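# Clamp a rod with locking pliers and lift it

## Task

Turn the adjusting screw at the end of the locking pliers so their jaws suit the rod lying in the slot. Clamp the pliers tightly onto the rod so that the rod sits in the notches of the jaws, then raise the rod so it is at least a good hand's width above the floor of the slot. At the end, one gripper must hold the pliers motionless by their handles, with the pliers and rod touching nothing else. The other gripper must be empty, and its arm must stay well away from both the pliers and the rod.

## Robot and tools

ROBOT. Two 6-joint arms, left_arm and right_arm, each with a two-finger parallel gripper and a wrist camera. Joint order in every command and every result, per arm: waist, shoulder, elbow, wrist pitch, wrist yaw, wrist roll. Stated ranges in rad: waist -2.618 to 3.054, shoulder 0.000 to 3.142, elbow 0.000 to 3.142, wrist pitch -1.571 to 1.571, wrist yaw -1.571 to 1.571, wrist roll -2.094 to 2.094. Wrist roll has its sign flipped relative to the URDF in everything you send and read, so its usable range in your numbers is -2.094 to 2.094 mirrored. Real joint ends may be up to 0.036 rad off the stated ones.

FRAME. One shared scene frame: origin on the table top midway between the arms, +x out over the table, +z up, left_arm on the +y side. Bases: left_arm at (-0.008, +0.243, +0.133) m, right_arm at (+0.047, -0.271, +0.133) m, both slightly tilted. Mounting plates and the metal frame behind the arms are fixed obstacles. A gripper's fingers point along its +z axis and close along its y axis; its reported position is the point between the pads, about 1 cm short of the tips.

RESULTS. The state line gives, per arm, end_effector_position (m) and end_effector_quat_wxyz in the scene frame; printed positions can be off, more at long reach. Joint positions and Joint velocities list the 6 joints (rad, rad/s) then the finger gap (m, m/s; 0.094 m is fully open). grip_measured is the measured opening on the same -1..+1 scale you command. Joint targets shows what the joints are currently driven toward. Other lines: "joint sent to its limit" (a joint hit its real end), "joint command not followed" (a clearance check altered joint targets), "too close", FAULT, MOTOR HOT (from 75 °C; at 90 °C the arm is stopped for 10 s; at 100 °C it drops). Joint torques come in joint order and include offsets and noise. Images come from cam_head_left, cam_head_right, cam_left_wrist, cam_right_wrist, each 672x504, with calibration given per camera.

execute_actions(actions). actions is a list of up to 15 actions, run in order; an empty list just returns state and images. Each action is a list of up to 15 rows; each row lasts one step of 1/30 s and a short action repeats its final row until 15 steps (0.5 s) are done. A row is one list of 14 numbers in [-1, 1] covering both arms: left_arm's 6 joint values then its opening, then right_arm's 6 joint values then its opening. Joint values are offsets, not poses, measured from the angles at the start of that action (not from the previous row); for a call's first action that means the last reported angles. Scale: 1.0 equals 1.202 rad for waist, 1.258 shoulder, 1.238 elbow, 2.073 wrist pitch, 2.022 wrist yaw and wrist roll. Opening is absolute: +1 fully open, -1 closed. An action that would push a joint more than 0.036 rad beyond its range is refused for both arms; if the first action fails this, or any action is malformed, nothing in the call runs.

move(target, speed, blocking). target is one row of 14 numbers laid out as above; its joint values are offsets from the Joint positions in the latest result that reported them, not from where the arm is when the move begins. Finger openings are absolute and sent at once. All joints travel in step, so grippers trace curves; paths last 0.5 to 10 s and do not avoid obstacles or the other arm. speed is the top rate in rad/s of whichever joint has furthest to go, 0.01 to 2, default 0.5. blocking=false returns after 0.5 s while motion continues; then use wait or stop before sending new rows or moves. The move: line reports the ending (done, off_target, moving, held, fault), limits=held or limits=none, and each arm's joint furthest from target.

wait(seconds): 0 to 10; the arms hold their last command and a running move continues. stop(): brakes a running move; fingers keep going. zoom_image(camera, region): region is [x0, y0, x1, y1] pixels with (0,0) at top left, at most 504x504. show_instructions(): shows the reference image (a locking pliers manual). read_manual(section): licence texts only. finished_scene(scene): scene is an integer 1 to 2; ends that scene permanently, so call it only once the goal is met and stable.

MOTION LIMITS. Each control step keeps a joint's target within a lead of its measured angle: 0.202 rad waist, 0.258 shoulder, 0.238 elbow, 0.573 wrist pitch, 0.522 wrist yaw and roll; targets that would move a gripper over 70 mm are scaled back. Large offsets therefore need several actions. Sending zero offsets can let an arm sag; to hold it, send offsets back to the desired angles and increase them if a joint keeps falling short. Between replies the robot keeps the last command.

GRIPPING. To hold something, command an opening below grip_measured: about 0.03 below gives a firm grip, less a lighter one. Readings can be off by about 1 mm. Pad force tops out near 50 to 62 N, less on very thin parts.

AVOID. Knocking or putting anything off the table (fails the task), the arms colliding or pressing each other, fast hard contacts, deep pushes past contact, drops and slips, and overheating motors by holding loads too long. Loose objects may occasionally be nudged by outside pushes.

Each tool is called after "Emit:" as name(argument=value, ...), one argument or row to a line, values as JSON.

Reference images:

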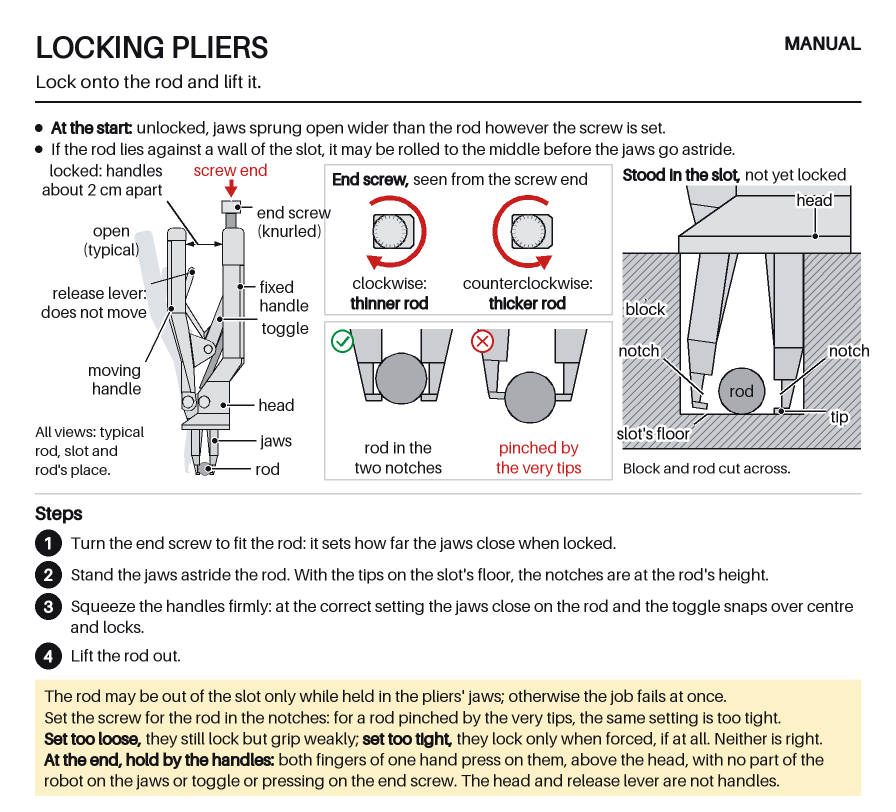

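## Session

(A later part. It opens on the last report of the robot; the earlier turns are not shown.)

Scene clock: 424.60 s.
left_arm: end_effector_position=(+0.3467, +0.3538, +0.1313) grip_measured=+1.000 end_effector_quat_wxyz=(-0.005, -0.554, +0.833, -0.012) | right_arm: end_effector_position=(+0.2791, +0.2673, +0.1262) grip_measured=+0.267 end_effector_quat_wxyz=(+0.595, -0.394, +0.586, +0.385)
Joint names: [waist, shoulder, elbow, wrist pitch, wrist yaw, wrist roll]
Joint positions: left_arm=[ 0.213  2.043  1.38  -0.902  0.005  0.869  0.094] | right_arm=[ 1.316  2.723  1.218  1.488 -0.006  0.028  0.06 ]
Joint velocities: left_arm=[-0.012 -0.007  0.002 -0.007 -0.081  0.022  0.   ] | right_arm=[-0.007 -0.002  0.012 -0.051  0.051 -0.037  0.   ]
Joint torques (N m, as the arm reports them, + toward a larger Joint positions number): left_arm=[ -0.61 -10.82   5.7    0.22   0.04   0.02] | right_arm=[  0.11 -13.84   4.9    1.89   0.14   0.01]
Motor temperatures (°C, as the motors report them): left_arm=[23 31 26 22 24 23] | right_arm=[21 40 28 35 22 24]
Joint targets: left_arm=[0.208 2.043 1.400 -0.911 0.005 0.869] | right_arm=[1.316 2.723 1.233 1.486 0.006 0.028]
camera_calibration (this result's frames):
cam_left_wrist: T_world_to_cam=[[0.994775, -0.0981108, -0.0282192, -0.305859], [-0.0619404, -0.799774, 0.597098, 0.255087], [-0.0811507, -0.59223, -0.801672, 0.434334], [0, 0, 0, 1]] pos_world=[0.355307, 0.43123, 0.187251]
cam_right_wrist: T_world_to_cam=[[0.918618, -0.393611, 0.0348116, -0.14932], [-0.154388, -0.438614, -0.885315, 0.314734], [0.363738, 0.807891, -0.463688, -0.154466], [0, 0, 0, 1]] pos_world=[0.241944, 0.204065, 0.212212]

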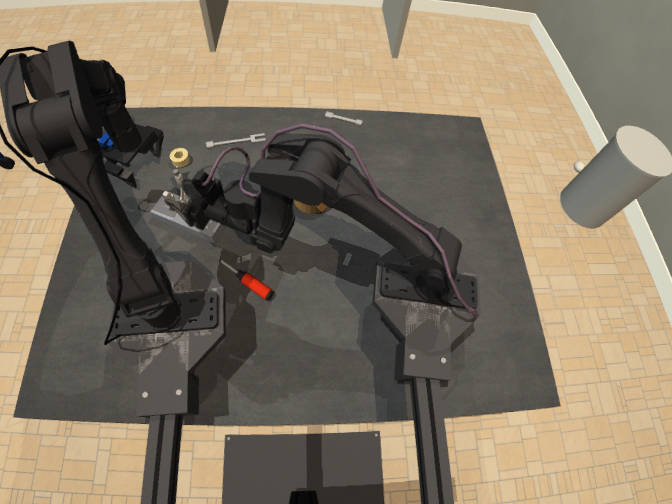

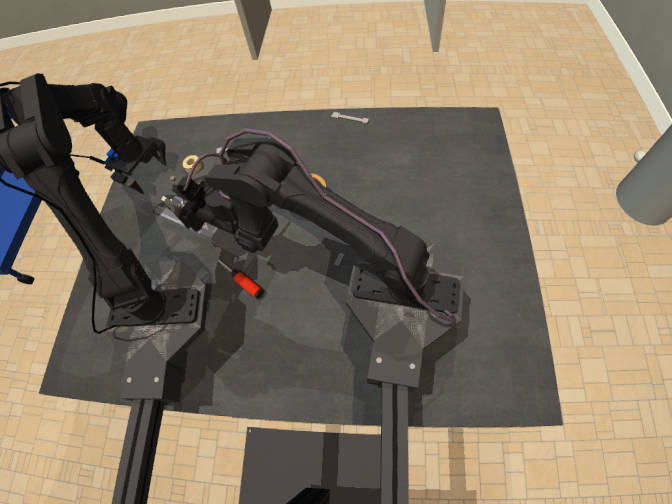

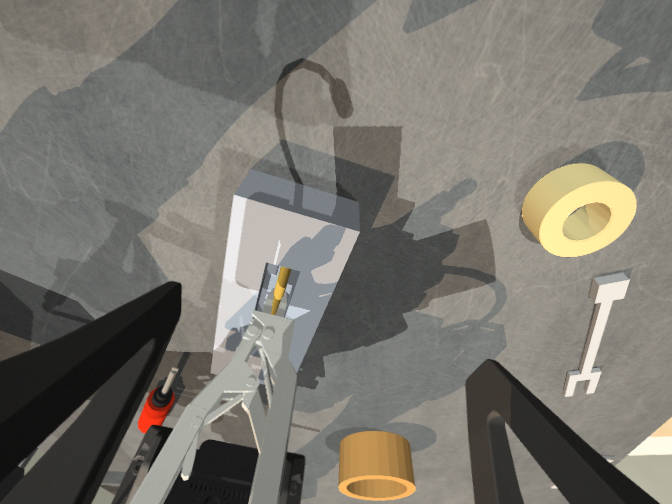

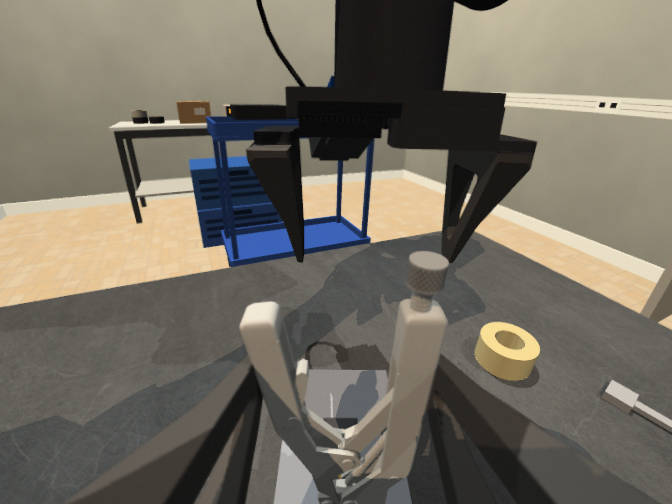

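Emit:
execute_actions(
  actions=[
    [[-0.004,0,0.016,-0.004,0,0,1,0,0,0.012,0,0.006,0,0.256],[-0.004,0,0.016,-0.004,0,0,1,0,0,0.012,0,0.006,0,0.252],[-0.004,0,0.016,-0.004,0,0,1,0,0,0.012,0,0.006,0,0.248],[-0.004,0,0.016,-0.004,0,0,1,0,0,0.012,0,0.007,0,0.244],[-0.004,0,0.016,-0.004,0,0,1,0,0,0.012,0,0.007,0,0.24],[-0.004,0,0.016,-0.004,0,0,1,0,0,0.012,0,0.007,0,0.236],[-0.004,0,0.016,-0.004,0,0,1,0,0,0.012,0,0.007,0,0.233],[-0.004,0,0.016,-0.004,0,0,1,0,0,0.012,0,0.007,0,0.23]],
  ],
)

Emit:
zoom_image(
  camera="cam_left_wrist",
  region=[225, 260, 315, 360],
)

Scene clock: 432.60 s.
left_arm: end_effector_position=(+0.3467, +0.3538, +0.1313) grip_measured=+1.000 end_effector_quat_wxyz=(-0.005, -0.554, +0.833, -0.012) | right_arm: end_effector_position=(+0.2791, +0.2673, +0.1263) grip_measured=+0.241 end_effector_quat_wxyz=(+0.595, -0.394, +0.586, +0.385)
Joint names: [waist, shoulder, elbow, wrist pitch, wrist yaw, wrist roll]
Joint positions: left_arm=[ 0.213  2.043  1.38  -0.902  0.005  0.869  0.094] | right_arm=[ 1.316  2.723  1.218  1.488 -0.006  0.028  0.058]
Joint velocities: left_arm=[ 0.002 -0.002 -0.007  0.037  0.022 -0.037  0.   ] | right_arm=[ 0.022 -0.007 -0.027 -0.007  0.007 -0.066  0.   ]
Joint torques (N m, as the arm reports them, + toward a larger Joint positions number): left_arm=[ -0.61 -10.82   5.7    0.22   0.04   0.02] | right_arm=[  0.1  -13.86   4.97   1.89   0.18   0.  ]
Motor temperatures (°C, as the motors report them): left_arm=[23 31 26 21 24 23] | right_arm=[21 40 28 35 22 24]
Joint targets: left_arm=[0.208 2.043 1.400 -0.911 0.005 0.869] | right_arm=[1.316 2.723 1.233 1.488 0.008 0.028]
camera_calibration (this result's frames):
cam_left_wrist: T_world_to_cam=[[0.994775, -0.0981108, -0.0282192, -0.305859], [-0.0619404, -0.799774, 0.597098, 0.255087], [-0.0811507, -0.59223, -0.801672, 0.434334], [0, 0, 0, 1]] pos_world=[0.355307, 0.43123, 0.187251]
cam_right_wrist: T_world_to_cam=[[0.918611, -0.393626, 0.034814, -0.149318], [-0.154255, -0.438304, -0.885491, 0.31472], [0.363812, 0.808052, -0.46335, -0.154528], [0, 0, 0, 1]] pos_world=[0.241932, 0.204034, 0.212279]

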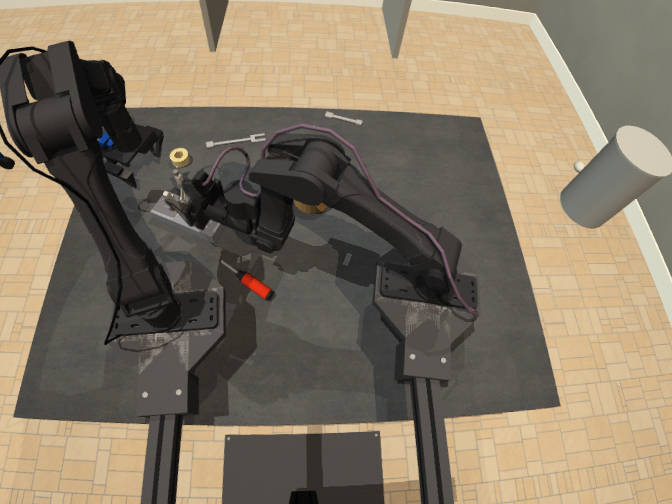

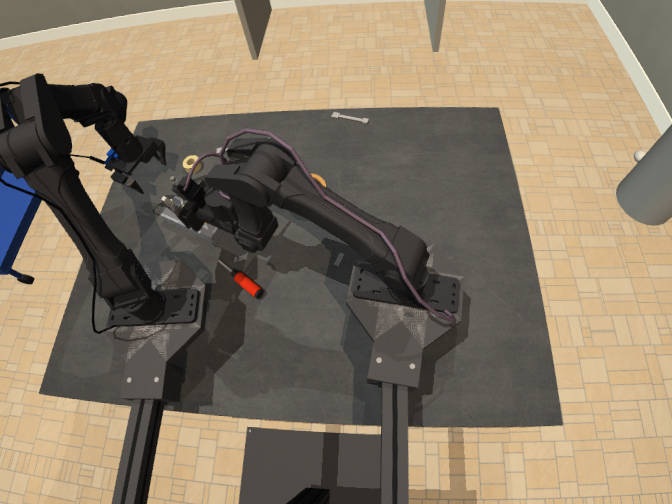

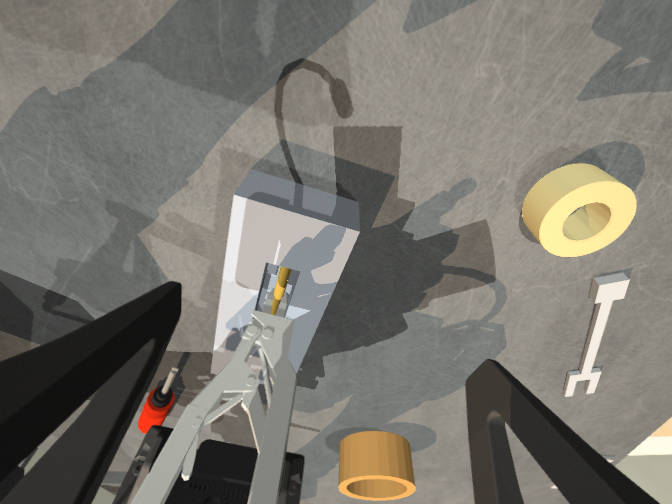

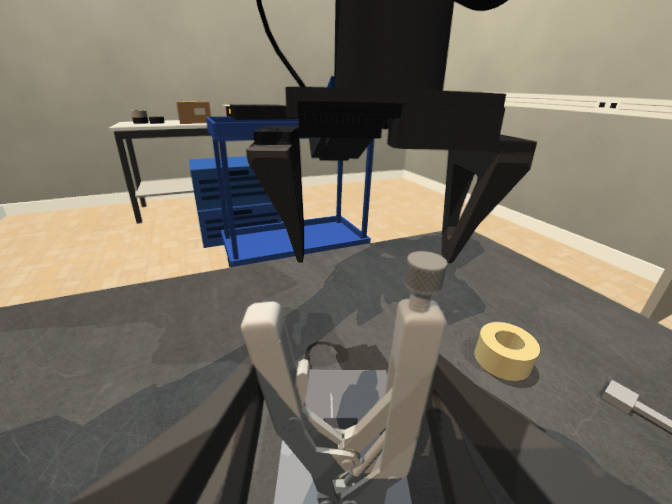

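Region (225, 260, 315, 360) of cam_left_wrist's 672x504 image, scaled by 5.040, with more detail than that image has; it fills the left 454 columns of this view, and the rest is white.

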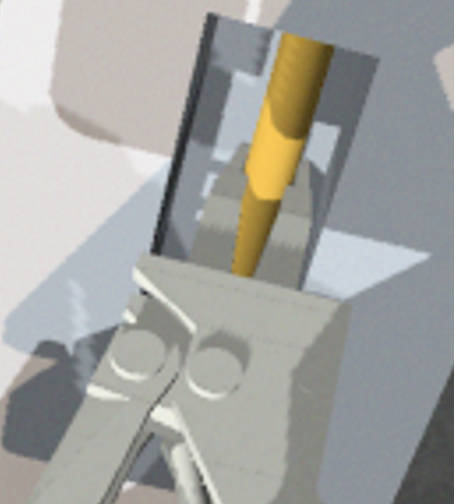

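Emit:
execute_actions(
  actions=[
    [[-0.004,0,0.016,-0.004,0,0,1,0,0,0.012,0,0.004,0,0.24],[-0.004,0,0.016,-0.004,0,0,1,0,0,0.012,0,0.003,0,0.25],[-0.004,0,0.016,-0.004,0,0,1,0,0,0.012,0,0.002,0,0.26],[-0.004,0,0.016,-0.004,0,0,1,0,0,0.012,0,0.001,0,0.27],[-0.004,0,0.016,-0.004,0,0,1,0,0,0.012,0,0,0,0.28]],
  ],
)

Emit:
zoom_image(
  camera="cam_head_left",
  region=[90, 120, 290, 270],
)

Scene clock: 458.13 s.
left_arm: end_effector_position=(+0.3467, +0.3538, +0.1313) grip_measured=+1.000 end_effector_quat_wxyz=(-0.005, -0.554, +0.833, -0.012) | right_arm: end_effector_position=(+0.2791, +0.2673, +0.1263) grip_measured=+0.280 end_effector_quat_wxyz=(+0.595, -0.394, +0.586, +0.385)
Joint names: [waist, shoulder, elbow, wrist pitch, wrist yaw, wrist roll]
Joint positions: left_arm=[ 0.213  2.043  1.38  -0.902  0.005  0.869  0.094] | right_arm=[ 1.316  2.723  1.218  1.488 -0.006  0.028  0.06 ]
Joint velocities: left_arm=[-0.012 -0.012 -0.012  0.037 -0.022 -0.007  0.   ] | right_arm=[ 0.002  0.012 -0.002 -0.007 -0.051  0.051 -0.001]
Joint torques (N m, as the arm reports them, + toward a larger Joint positions number): left_arm=[ -0.61 -10.83   5.7    0.23   0.03   0.02] | right_arm=[  0.12 -13.84   4.91   1.9    0.01   0.  ]
Motor temperatures (°C, as the motors report them): left_arm=[23 31 27 21 24 23] | right_arm=[21 41 28 36 22 24]
Joint targets: left_arm=[0.208 2.043 1.400 -0.911 0.005 0.869] | right_arm=[1.316 2.723 1.233 1.488 -0.006 0.028]
camera_calibration (this result's frames):
cam_left_wrist: T_world_to_cam=[[0.994775, -0.0981108, -0.0282192, -0.305859], [-0.0619404, -0.799774, 0.597098, 0.255087], [-0.0811507, -0.59223, -0.801672, 0.434334], [0, 0, 0, 1]] pos_world=[0.355307, 0.43123, 0.187251]
cam_right_wrist: T_world_to_cam=[[0.918611, -0.393626, 0.034814, -0.149318], [-0.154255, -0.438304, -0.885491, 0.31472], [0.363812, 0.808052, -0.46335, -0.154528], [0, 0, 0, 1]] pos_world=[0.241932, 0.204034, 0.212279]

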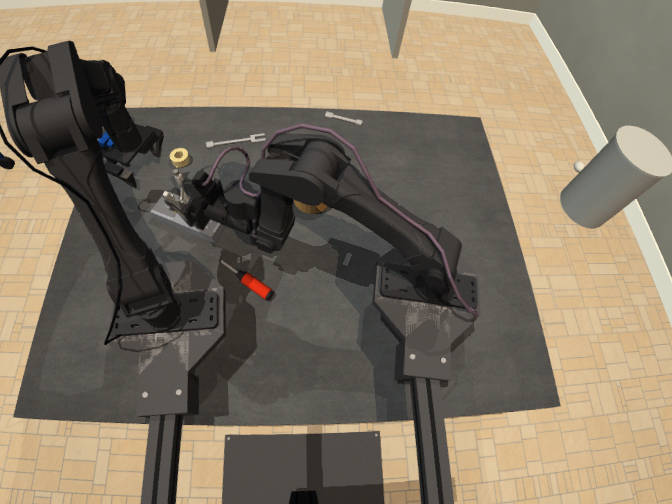

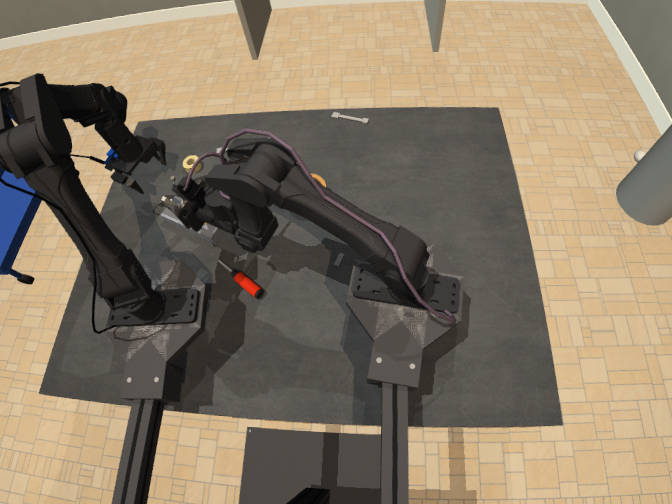

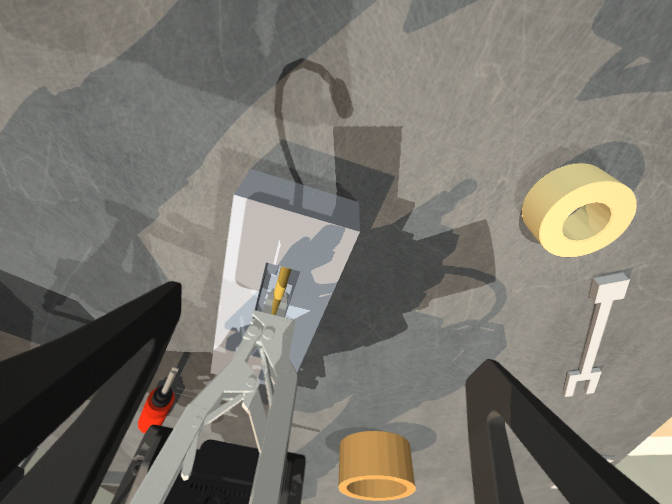

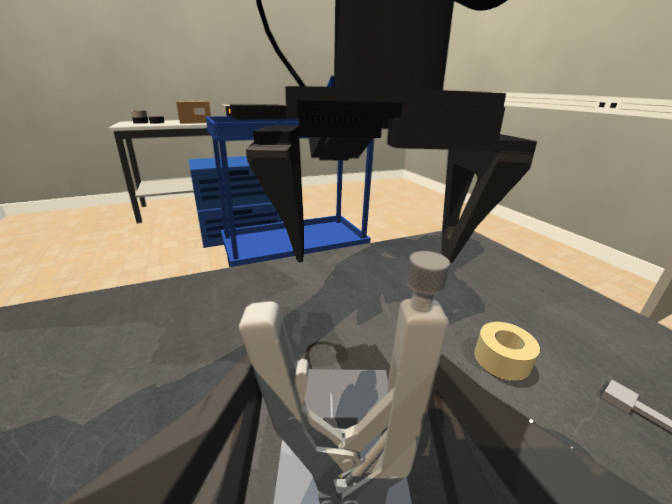

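Region (90, 120, 290, 270) of cam_head_left's 672x504 image, scaled by 2.520, with more detail than that image has; it fills the top 378 rows of this view, and the rest is white.

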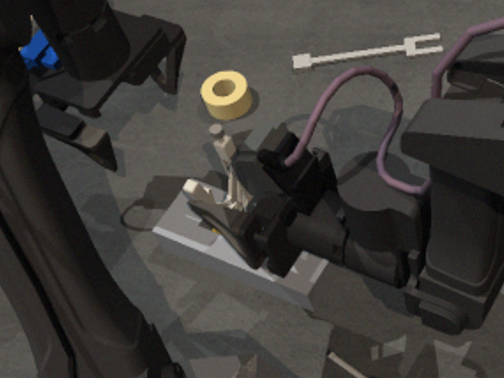

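Emit:
move(
  target=[-0.235, -0.279, -0.081, -0.119, -0.016, -0.65, -0.4, 0.0, 0.041, 0.012, 0.0217, -0.008, 0.0, 0.52],
  speed=0.7,
)

Scene clock: 485.30 s.
left_arm: end_effector_position=(+0.2985, +0.2585, +0.2154) grip_measured=-0.398 end_effector_quat_wxyz=(-0.002, +0.203, +0.979, -0.001) | right_arm: end_effector_position=(+0.2762, +0.2635, +0.1156) grip_measured=+0.518 end_effector_quat_wxyz=(+0.594, -0.395, +0.584, +0.387)
Joint names: [waist, shoulder, elbow, wrist pitch, wrist yaw, wrist roll]
Joint positions: left_arm=[-0.06   1.719  1.288 -1.141 -0.021 -0.439  0.028] | right_arm=[ 1.316  2.758  1.218  1.526 -0.012  0.027  0.071]
Joint velocities: left_arm=[-0.007 -0.007 -0.012 -0.022  0.037  0.037  0.   ] | right_arm=[-0.007  0.007  0.002 -0.051  0.022 -0.066  0.   ]
Joint torques (N m, as the arm reports them, + toward a larger Joint positions number): left_arm=[ -0.92 -10.36   4.04   0.23  -0.04  -0.02] | right_arm=[  0.09 -12.38   4.71   1.96  -0.11  -0.01]
Motor temperatures (°C, as the motors report them): left_arm=[23 32 26 21 24 23] | right_arm=[21 41 28 36 22 24]
Joint targets: left_arm=[-0.069 1.692 1.280 -1.149 -0.028 -0.445] | right_arm=[1.316 2.774 1.233 1.533 -0.022 0.027]
move: off_target (left_arm); limits=none; left_arm: farthest joint: the shoulder, 0.027 radians from its target (0.351 radians at the start); right_arm: farthest joint: the shoulder, 0.017 radians from its target (0.052 radians at the start)
camera_calibration (this result's frames):
cam_left_wrist: T_world_to_cam=[[-0.108694, -0.993526, -0.0330334, 0.297012], [-0.811541, 0.0694953, 0.580148, 0.128416], [-0.574096, 0.0898666, -0.813841, 0.414853], [0, 0, 0, 1]] pos_world=[0.374664, 0.248884, 0.272935]
cam_right_wrist: T_world_to_cam=[[0.920967, -0.388112, 0.0344835, -0.149787], [-0.151048, -0.437201, -0.886589, 0.302068], [0.359172, 0.81131, -0.461271, -0.155116], [0, 0, 0, 1]] pos_world=[0.239289, 0.199777, 0.201425]

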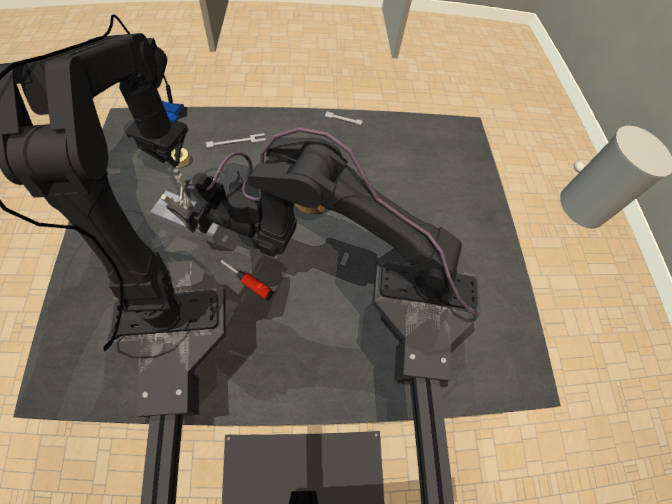

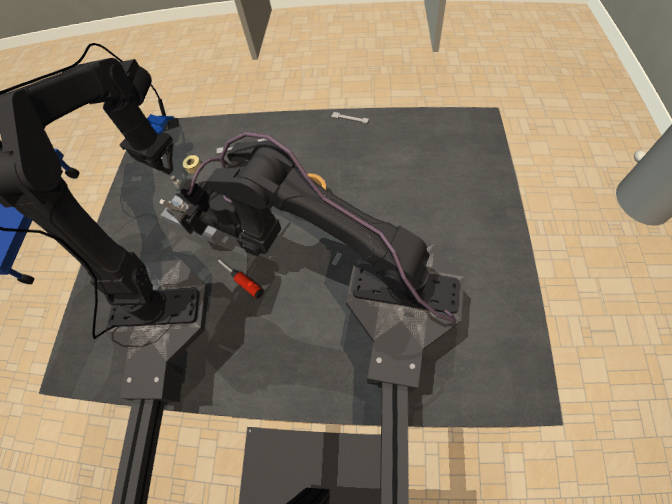

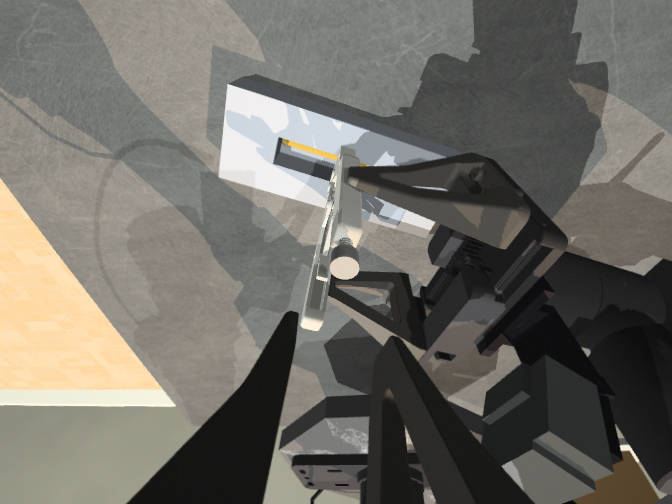

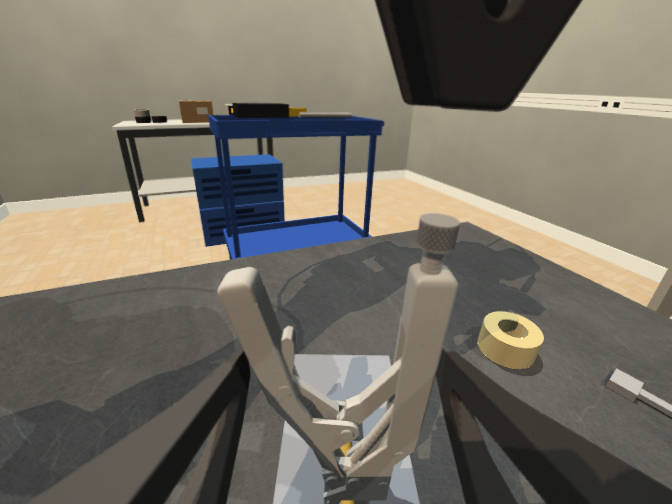

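Emit:
execute_actions(
  actions=[
    [[0,-0.012,0,0,0,0,-0.4,0,0,0.012,0,0,0,0.49],[0,-0.012,0,0,0,0,-0.4,0,0,0.012,0,0,0,0.46],[0,-0.012,0,0,0,0,-0.4,0,0,0.012,0,0,0,0.44],[0,-0.012,0,0,0,0,-0.4,0,0,0.012,0,0,0,0.42],[0,-0.012,0,0,0,0,-0.4,0,0,0.012,0,0,0,0.405],[0,-0.012,0,0,0,0,-0.4,0,0,0.012,0,0,0,0.39],[0,-0.012,0,0,0,0,-0.4,0,0,0.012,0,0,0,0.375],[0,-0.012,0,0,0,0,-0.4,0,0,0.012,0,0,0,0.36],[0,-0.012,0,0,0,0,-0.4,0,0,0.012,0,0.002,0,0.345],[0,-0.012,0,0,0,0,-0.4,0,0,0.012,0,0.004,0,0.33],[0,-0.012,0,0,0,0,-0.4,0,0,0.012,0,0.005,0,0.315],[0,-0.012,0,0,0,0,-0.4,0,0,0.012,0,0.006,0,0.3],[0,-0.012,0,0,0,0,-0.4,0,0,0.012,0,0.007,0,0.285],[0,-0.012,0,0,0,0,-0.4,0,0,0.012,0,0.008,0,0.27]],
    [[0,-0.012,0,0,0,0,-0.4,0,0,0.012,0,0.005,0,0.262],[0,-0.012,0,0,0,0,-0.4,0,0,0.012,0,0.006,0,0.254],[0,-0.012,0,0,0,0,-0.4,0,0,0.012,0,0.006,0,0.246],[0,-0.012,0,0,0,0,-0.4,0,0,0.012,0,0.007,0,0.238],[0,-0.012,0,0,0,0,-0.4,0,0,0.012,0,0.007,0,0.23],[0,-0.012,0,0,0,0,-0.4,0,0,0.012,0,0.008,0,0.222],[0,-0.012,0,0,0,0,-0.4,0,0,0.012,0,0.008,0,0.214],[0,-0.012,0,0,0,0,-0.4,0,0,0.012,0,0.008,0,0.207],[0,-0.012,0,0,0,0,-0.4,0,0,0.012,0,0.008,0,0.2]],
  ],
)

Scene clock: 510.00 s.
left_arm: end_effector_position=(+0.2985, +0.2585, +0.2154) grip_measured=-0.398 end_effector_quat_wxyz=(-0.002, +0.203, +0.979, -0.001) | right_arm: end_effector_position=(+0.2777, +0.2628, +0.1164) grip_measured=+0.211 end_effector_quat_wxyz=(+0.597, -0.391, +0.585, +0.385)
Joint names: [waist, shoulder, elbow, wrist pitch, wrist yaw, wrist roll]
Joint positions: left_arm=[-0.06   1.719  1.288 -1.141 -0.021 -0.439  0.028] | right_arm=[ 1.316  2.758  1.218  1.529 -0.003  0.027  0.057]
Joint velocities: left_arm=[ 0.022 -0.017 -0.012 -0.022 -0.11  -0.081 -0.001] | right_arm=[-0.002 -0.027 -0.002 -0.022 -0.022  0.051  0.   ]
Joint torques (N m, as the arm reports them, + toward a larger Joint positions number): left_arm=[-0.18 -9.34  4.62  0.31  0.02  0.02] | right_arm=[  0.11 -13.79   4.68   1.9    0.16   0.  ]
Motor temperatures (°C, as the motors report them): left_arm=[23 32 26 21 24 23] | right_arm=[21 41 28 37 22 24]
Joint targets: left_arm=[-0.060 1.704 1.288 -1.141 -0.021 -0.439] | right_arm=[1.316 2.758 1.233 1.528 0.010 0.027]
camera_calibration (this result's frames):
cam_left_wrist: T_world_to_cam=[[-0.109073, -0.993485, -0.0330318, 0.297114], [-0.811515, 0.0698058, 0.580147, 0.128328], [-0.574062, 0.0900842, -0.813842, 0.414786], [0, 0, 0, 1]] pos_world=[0.37466, 0.248855, 0.272935]
cam_right_wrist: T_world_to_cam=[[0.917317, -0.396665, 0.034438, -0.148188], [-0.15392, -0.433058, -0.888127, 0.302641], [0.367203, 0.809394, -0.458306, -0.156815], [0, 0, 0, 1]] pos_world=[0.240101, 0.199205, 0.202018]

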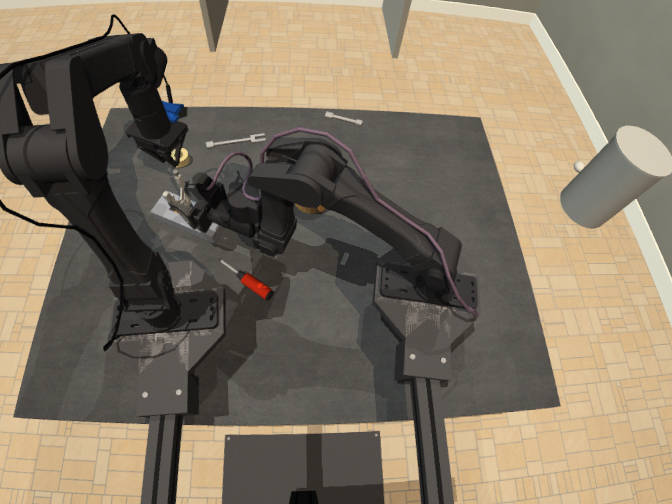

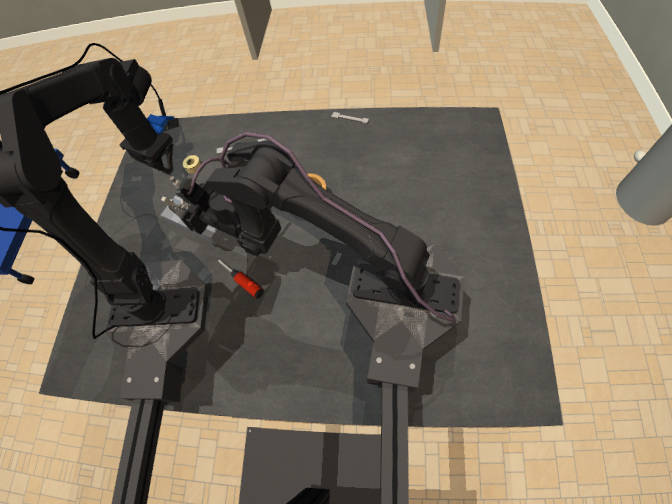

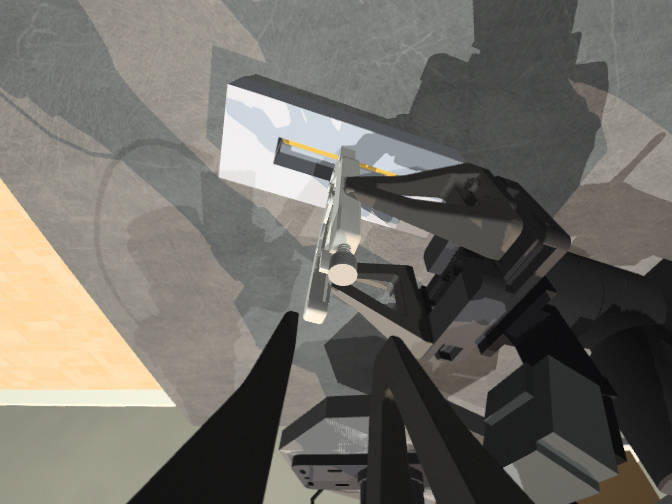

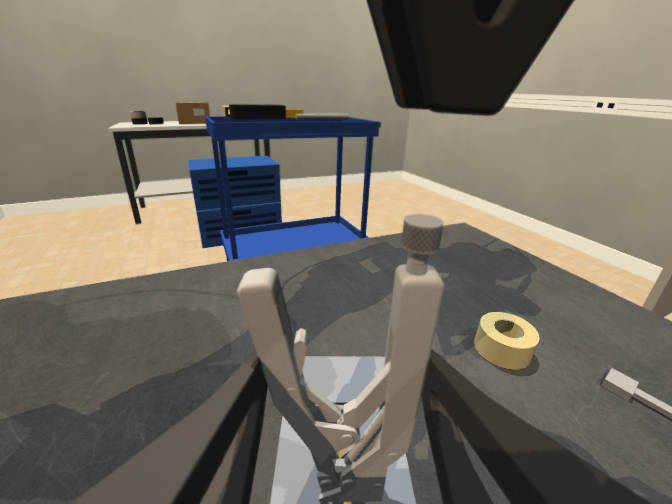

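Emit:
execute_actions(
  actions=[],
)

Scene clock: 531.30 s.
left_arm: end_effector_position=(+0.2985, +0.2585, +0.2154) grip_measured=-0.398 end_effector_quat_wxyz=(-0.002, +0.203, +0.979, -0.001) | right_arm: end_effector_position=(+0.2777, +0.2628, +0.1164) grip_measured=+0.211 end_effector_quat_wxyz=(+0.597, -0.391, +0.585, +0.385)
Joint names: [waist, shoulder, elbow, wrist pitch, wrist yaw, wrist roll]
Joint positions: left_arm=[-0.06   1.719  1.288 -1.141 -0.021 -0.439  0.028] | right_arm=[ 1.316  2.758  1.218  1.529 -0.003  0.027  0.057]
Joint velocities: left_arm=[-0.002  0.002  0.017 -0.037  0.007  0.066 -0.   ] | right_arm=[ 0.022  0.002 -0.007  0.007 -0.022  0.022 -0.   ]
Joint torques (N m, as the arm reports them, + toward a larger Joint positions number): left_arm=[-0.17 -9.35  4.62  0.31  0.02  0.02] | right_arm=[  0.11 -13.79   4.71   1.89   0.16   0.  ]
Motor temperatures (°C, as the motors report them): left_arm=[23 31 26 21 24 23] | right_arm=[21 42 28 37 22 24]
Joint targets: left_arm=[-0.060 1.704 1.288 -1.141 -0.021 -0.439] | right_arm=[1.316 2.758 1.233 1.528 0.010 0.027]
camera_calibration (this result's frames):
cam_left_wrist: T_world_to_cam=[[-0.109073, -0.993485, -0.0330318, 0.297114], [-0.811515, 0.0698058, 0.580147, 0.128328], [-0.574062, 0.0900842, -0.813842, 0.414786], [0, 0, 0, 1]] pos_world=[0.37466, 0.248855, 0.272935]
cam_right_wrist: T_world_to_cam=[[0.917317, -0.396665, 0.034438, -0.148188], [-0.15392, -0.433058, -0.888127, 0.302641], [0.367203, 0.809394, -0.458306, -0.156815], [0, 0, 0, 1]] pos_world=[0.240101, 0.199205, 0.202018]

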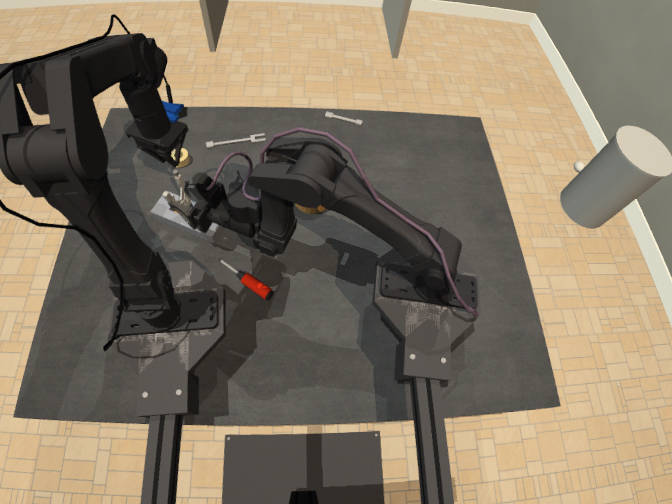

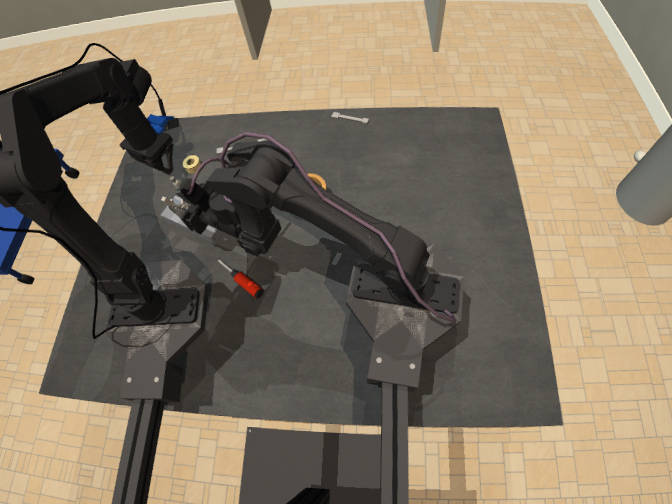

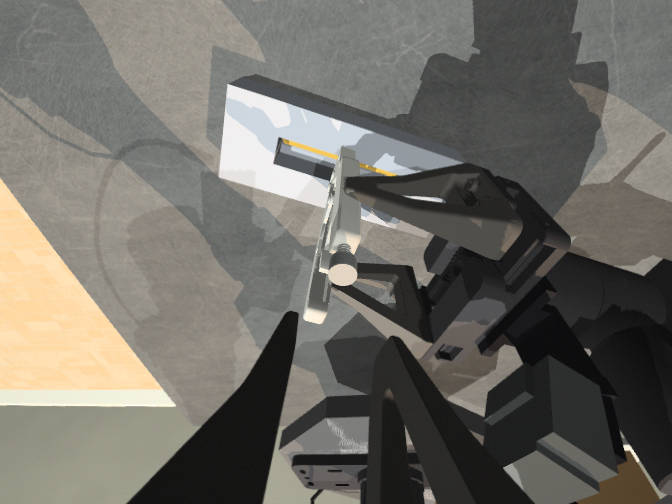

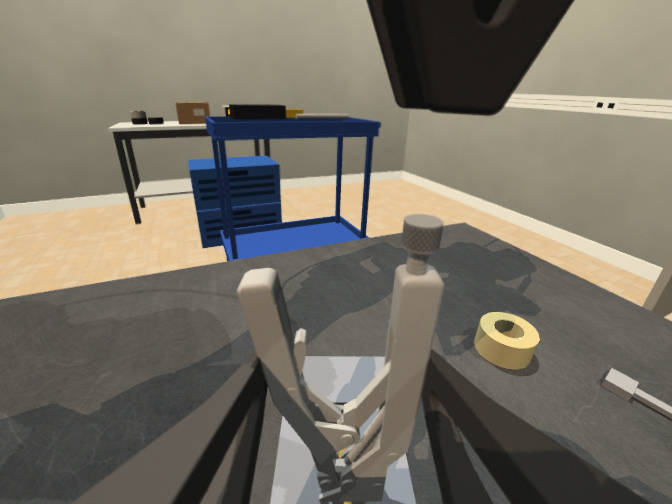

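Emit:
move(
  target=[0.006,0.0339,-0.0879,0.0697,0,-0.43,-0.4, 0,0,0.012,0,0.0064,0,0.24],
  speed=0.8,
)

Scene clock: 553.27 s.
left_arm: end_effector_position=(+0.2977, +0.2577, +0.1798) grip_measured=-0.398 end_effector_quat_wxyz=(-0.004, +0.594, +0.804, -0.003) | right_arm: end_effector_position=(+0.2777, +0.2628, +0.1164) grip_measured=+0.240 end_effector_quat_wxyz=(+0.597, -0.391, +0.585, +0.385)
Joint names: [waist, shoulder, elbow, wrist pitch, wrist yaw, wrist roll]
Joint positions: left_arm=[-0.06   1.756  1.186 -1.007 -0.021 -1.303  0.028] | right_arm=[ 1.316  2.758  1.218  1.529 -0.003  0.027  0.058]
Joint velocities: left_arm=[-0.022 -0.002  0.007 -0.022 -0.022  0.007 -0.001] | right_arm=[-0.007  0.012  0.022 -0.037 -0.066  0.022 -0.   ]
Joint torques (N m, as the arm reports them, + toward a larger Joint positions number): left_arm=[ 0.42 -7.65  4.    0.4   0.02 -0.03] | right_arm=[  0.05 -13.82   4.72   1.91   0.16   0.  ]
Motor temperatures (°C, as the motors report them): left_arm=[23 31 26 21 24 23] | right_arm=[21 43 28 37 22 24]
Joint targets: left_arm=[-0.053 1.762 1.179 -0.996 -0.021 -1.309] | right_arm=[1.316 2.758 1.233 1.529 0.010 0.027]
move: done; limits=none; left_arm: farthest joint: the wrist pitch, 0.011 radians from its target (0.145 radians at the start); right_arm: farthest joint: the elbow, 0.015 radians from its target (0.015 radians at the start)
camera_calibration (this result's frames):
cam_left_wrist: T_world_to_cam=[[-0.826366, -0.562537, -0.0259031, 0.396229], [-0.47061, 0.6646, 0.580373, -0.106495], [-0.309266, 0.491791, -0.813938, 0.203148], [0, 0, 0, 1]] pos_world=[0.34014, 0.193764, 0.237421]
cam_right_wrist: T_world_to_cam=[[0.917317, -0.396665, 0.034438, -0.148188], [-0.15392, -0.433058, -0.888127, 0.302641], [0.367203, 0.809394, -0.458306, -0.156815], [0, 0, 0, 1]] pos_world=[0.240101, 0.199205, 0.202018]

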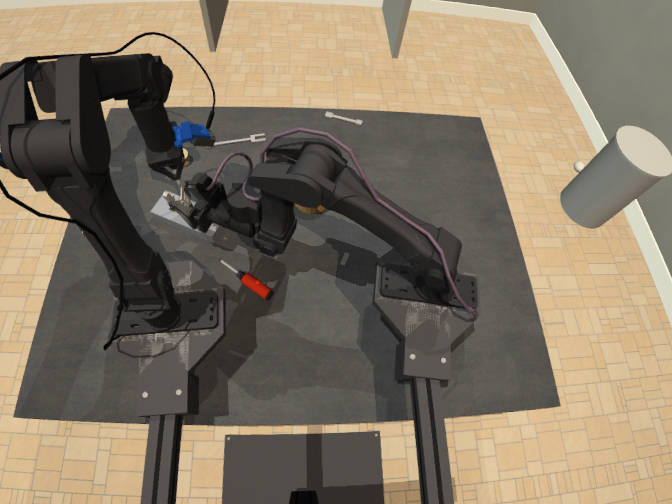

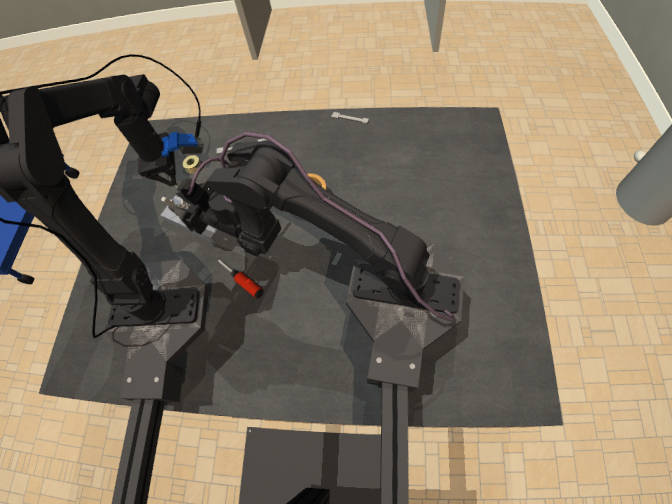

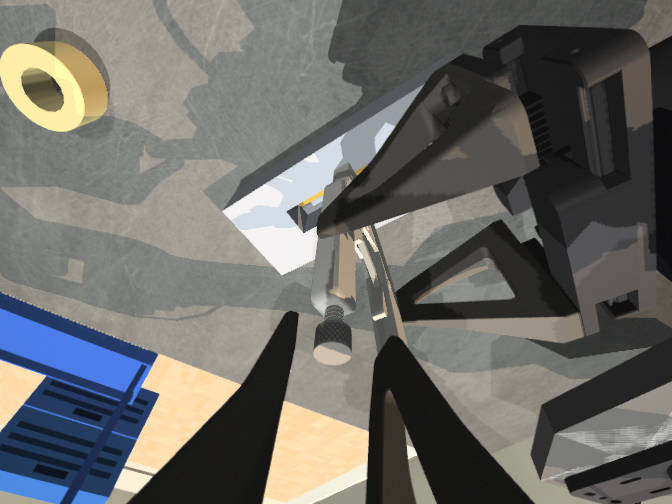

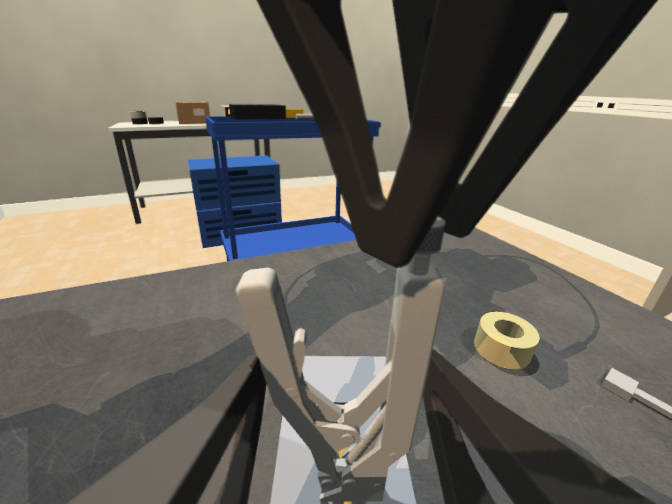

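Emit:
execute_actions(
  actions=[
    [[0.010,0.004,-0.004,0.009,0,0,-0.5, 0,0,0.012,0,0.0064,0,0.24]],
  ],
)

Scene clock: 565.17 s.
left_arm: end_effector_position=(+0.2996, +0.2578, +0.1798) grip_measured=-0.498 end_effector_quat_wxyz=(-0.001, +0.595, +0.804, -0.001) | right_arm: end_effector_position=(+0.2777, +0.2628, +0.1164) grip_measured=+0.240 end_effector_quat_wxyz=(+0.597, -0.391, +0.585, +0.385)
Joint names: [waist, shoulder, elbow, wrist pitch, wrist yaw, wrist roll]
Joint positions: left_arm=[-0.06   1.756  1.186 -1.    -0.021 -1.304  0.024] | right_arm=[ 1.316  2.758  1.218  1.529 -0.003  0.027  0.058]
Joint velocities: left_arm=[-0.002 -0.002 -0.017  0.051  0.007  0.007 -0.   ] | right_arm=[-0.027 -0.012  0.017 -0.022  0.022  0.051  0.   ]
Joint torques (N m, as the arm reports them, + toward a larger Joint positions number): left_arm=[ 0.82 -7.73  4.14  0.44  0.02  0.03] | right_arm=[  0.09 -13.8    4.7    1.89   0.16   0.01]
Motor temperatures (°C, as the motors report them): left_arm=[23 31 26 21 24 23] | right_arm=[21 43 28 37 22 24]
Joint targets: left_arm=[-0.048 1.761 1.181 -0.989 -0.021 -1.303] | right_arm=[1.316 2.758 1.233 1.529 0.010 0.027]
camera_calibration (this result's frames):
cam_left_wrist: T_world_to_cam=[[-0.826477, -0.562041, -0.032332, 0.398889], [-0.474628, 0.664749, 0.57692, -0.103847], [-0.30276, 0.492157, -0.81616, 0.202052], [0, 0, 0, 1]] pos_world=[0.341557, 0.193783, 0.237715]
cam_right_wrist: T_world_to_cam=[[0.917317, -0.396665, 0.034438, -0.148188], [-0.15392, -0.433058, -0.888127, 0.302641], [0.367203, 0.809394, -0.458306, -0.156815], [0, 0, 0, 1]] pos_world=[0.240101, 0.199205, 0.202018]

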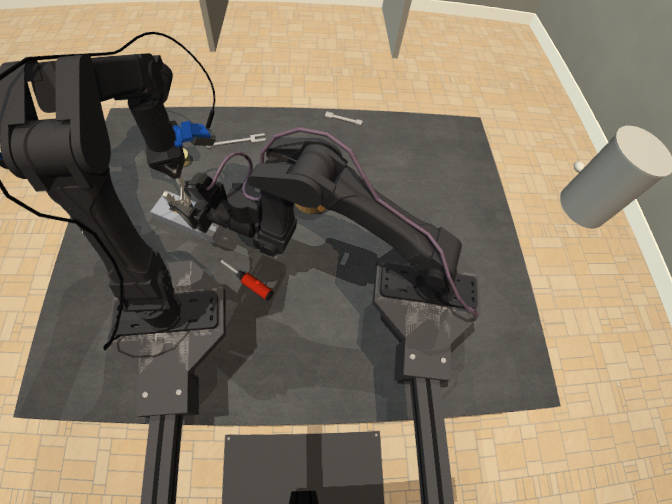

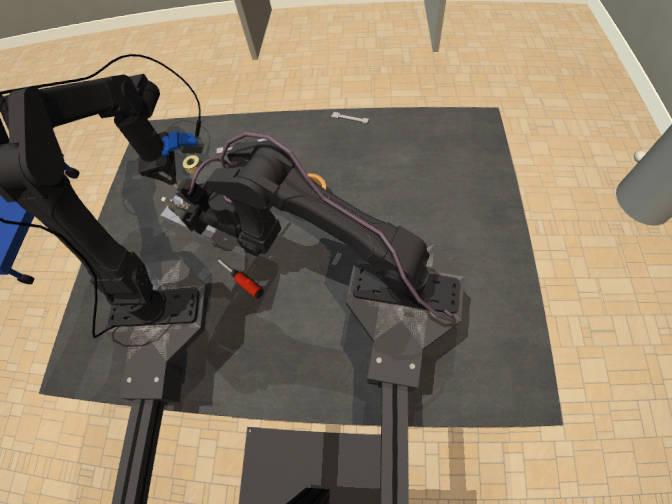

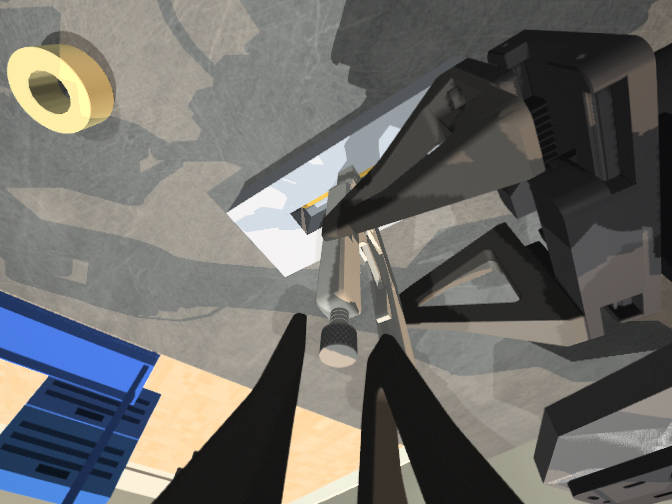

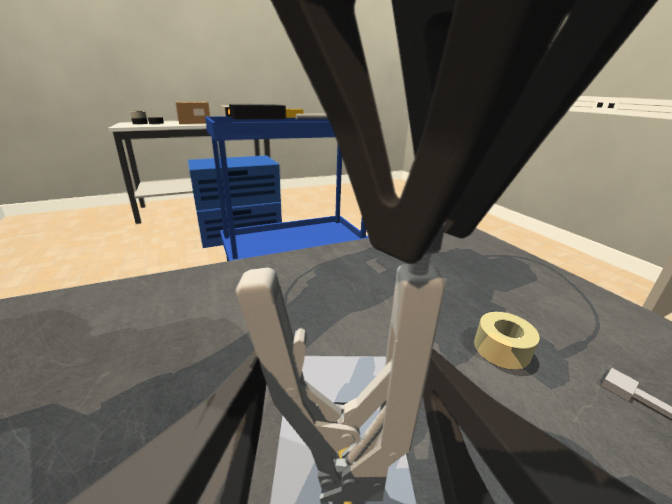

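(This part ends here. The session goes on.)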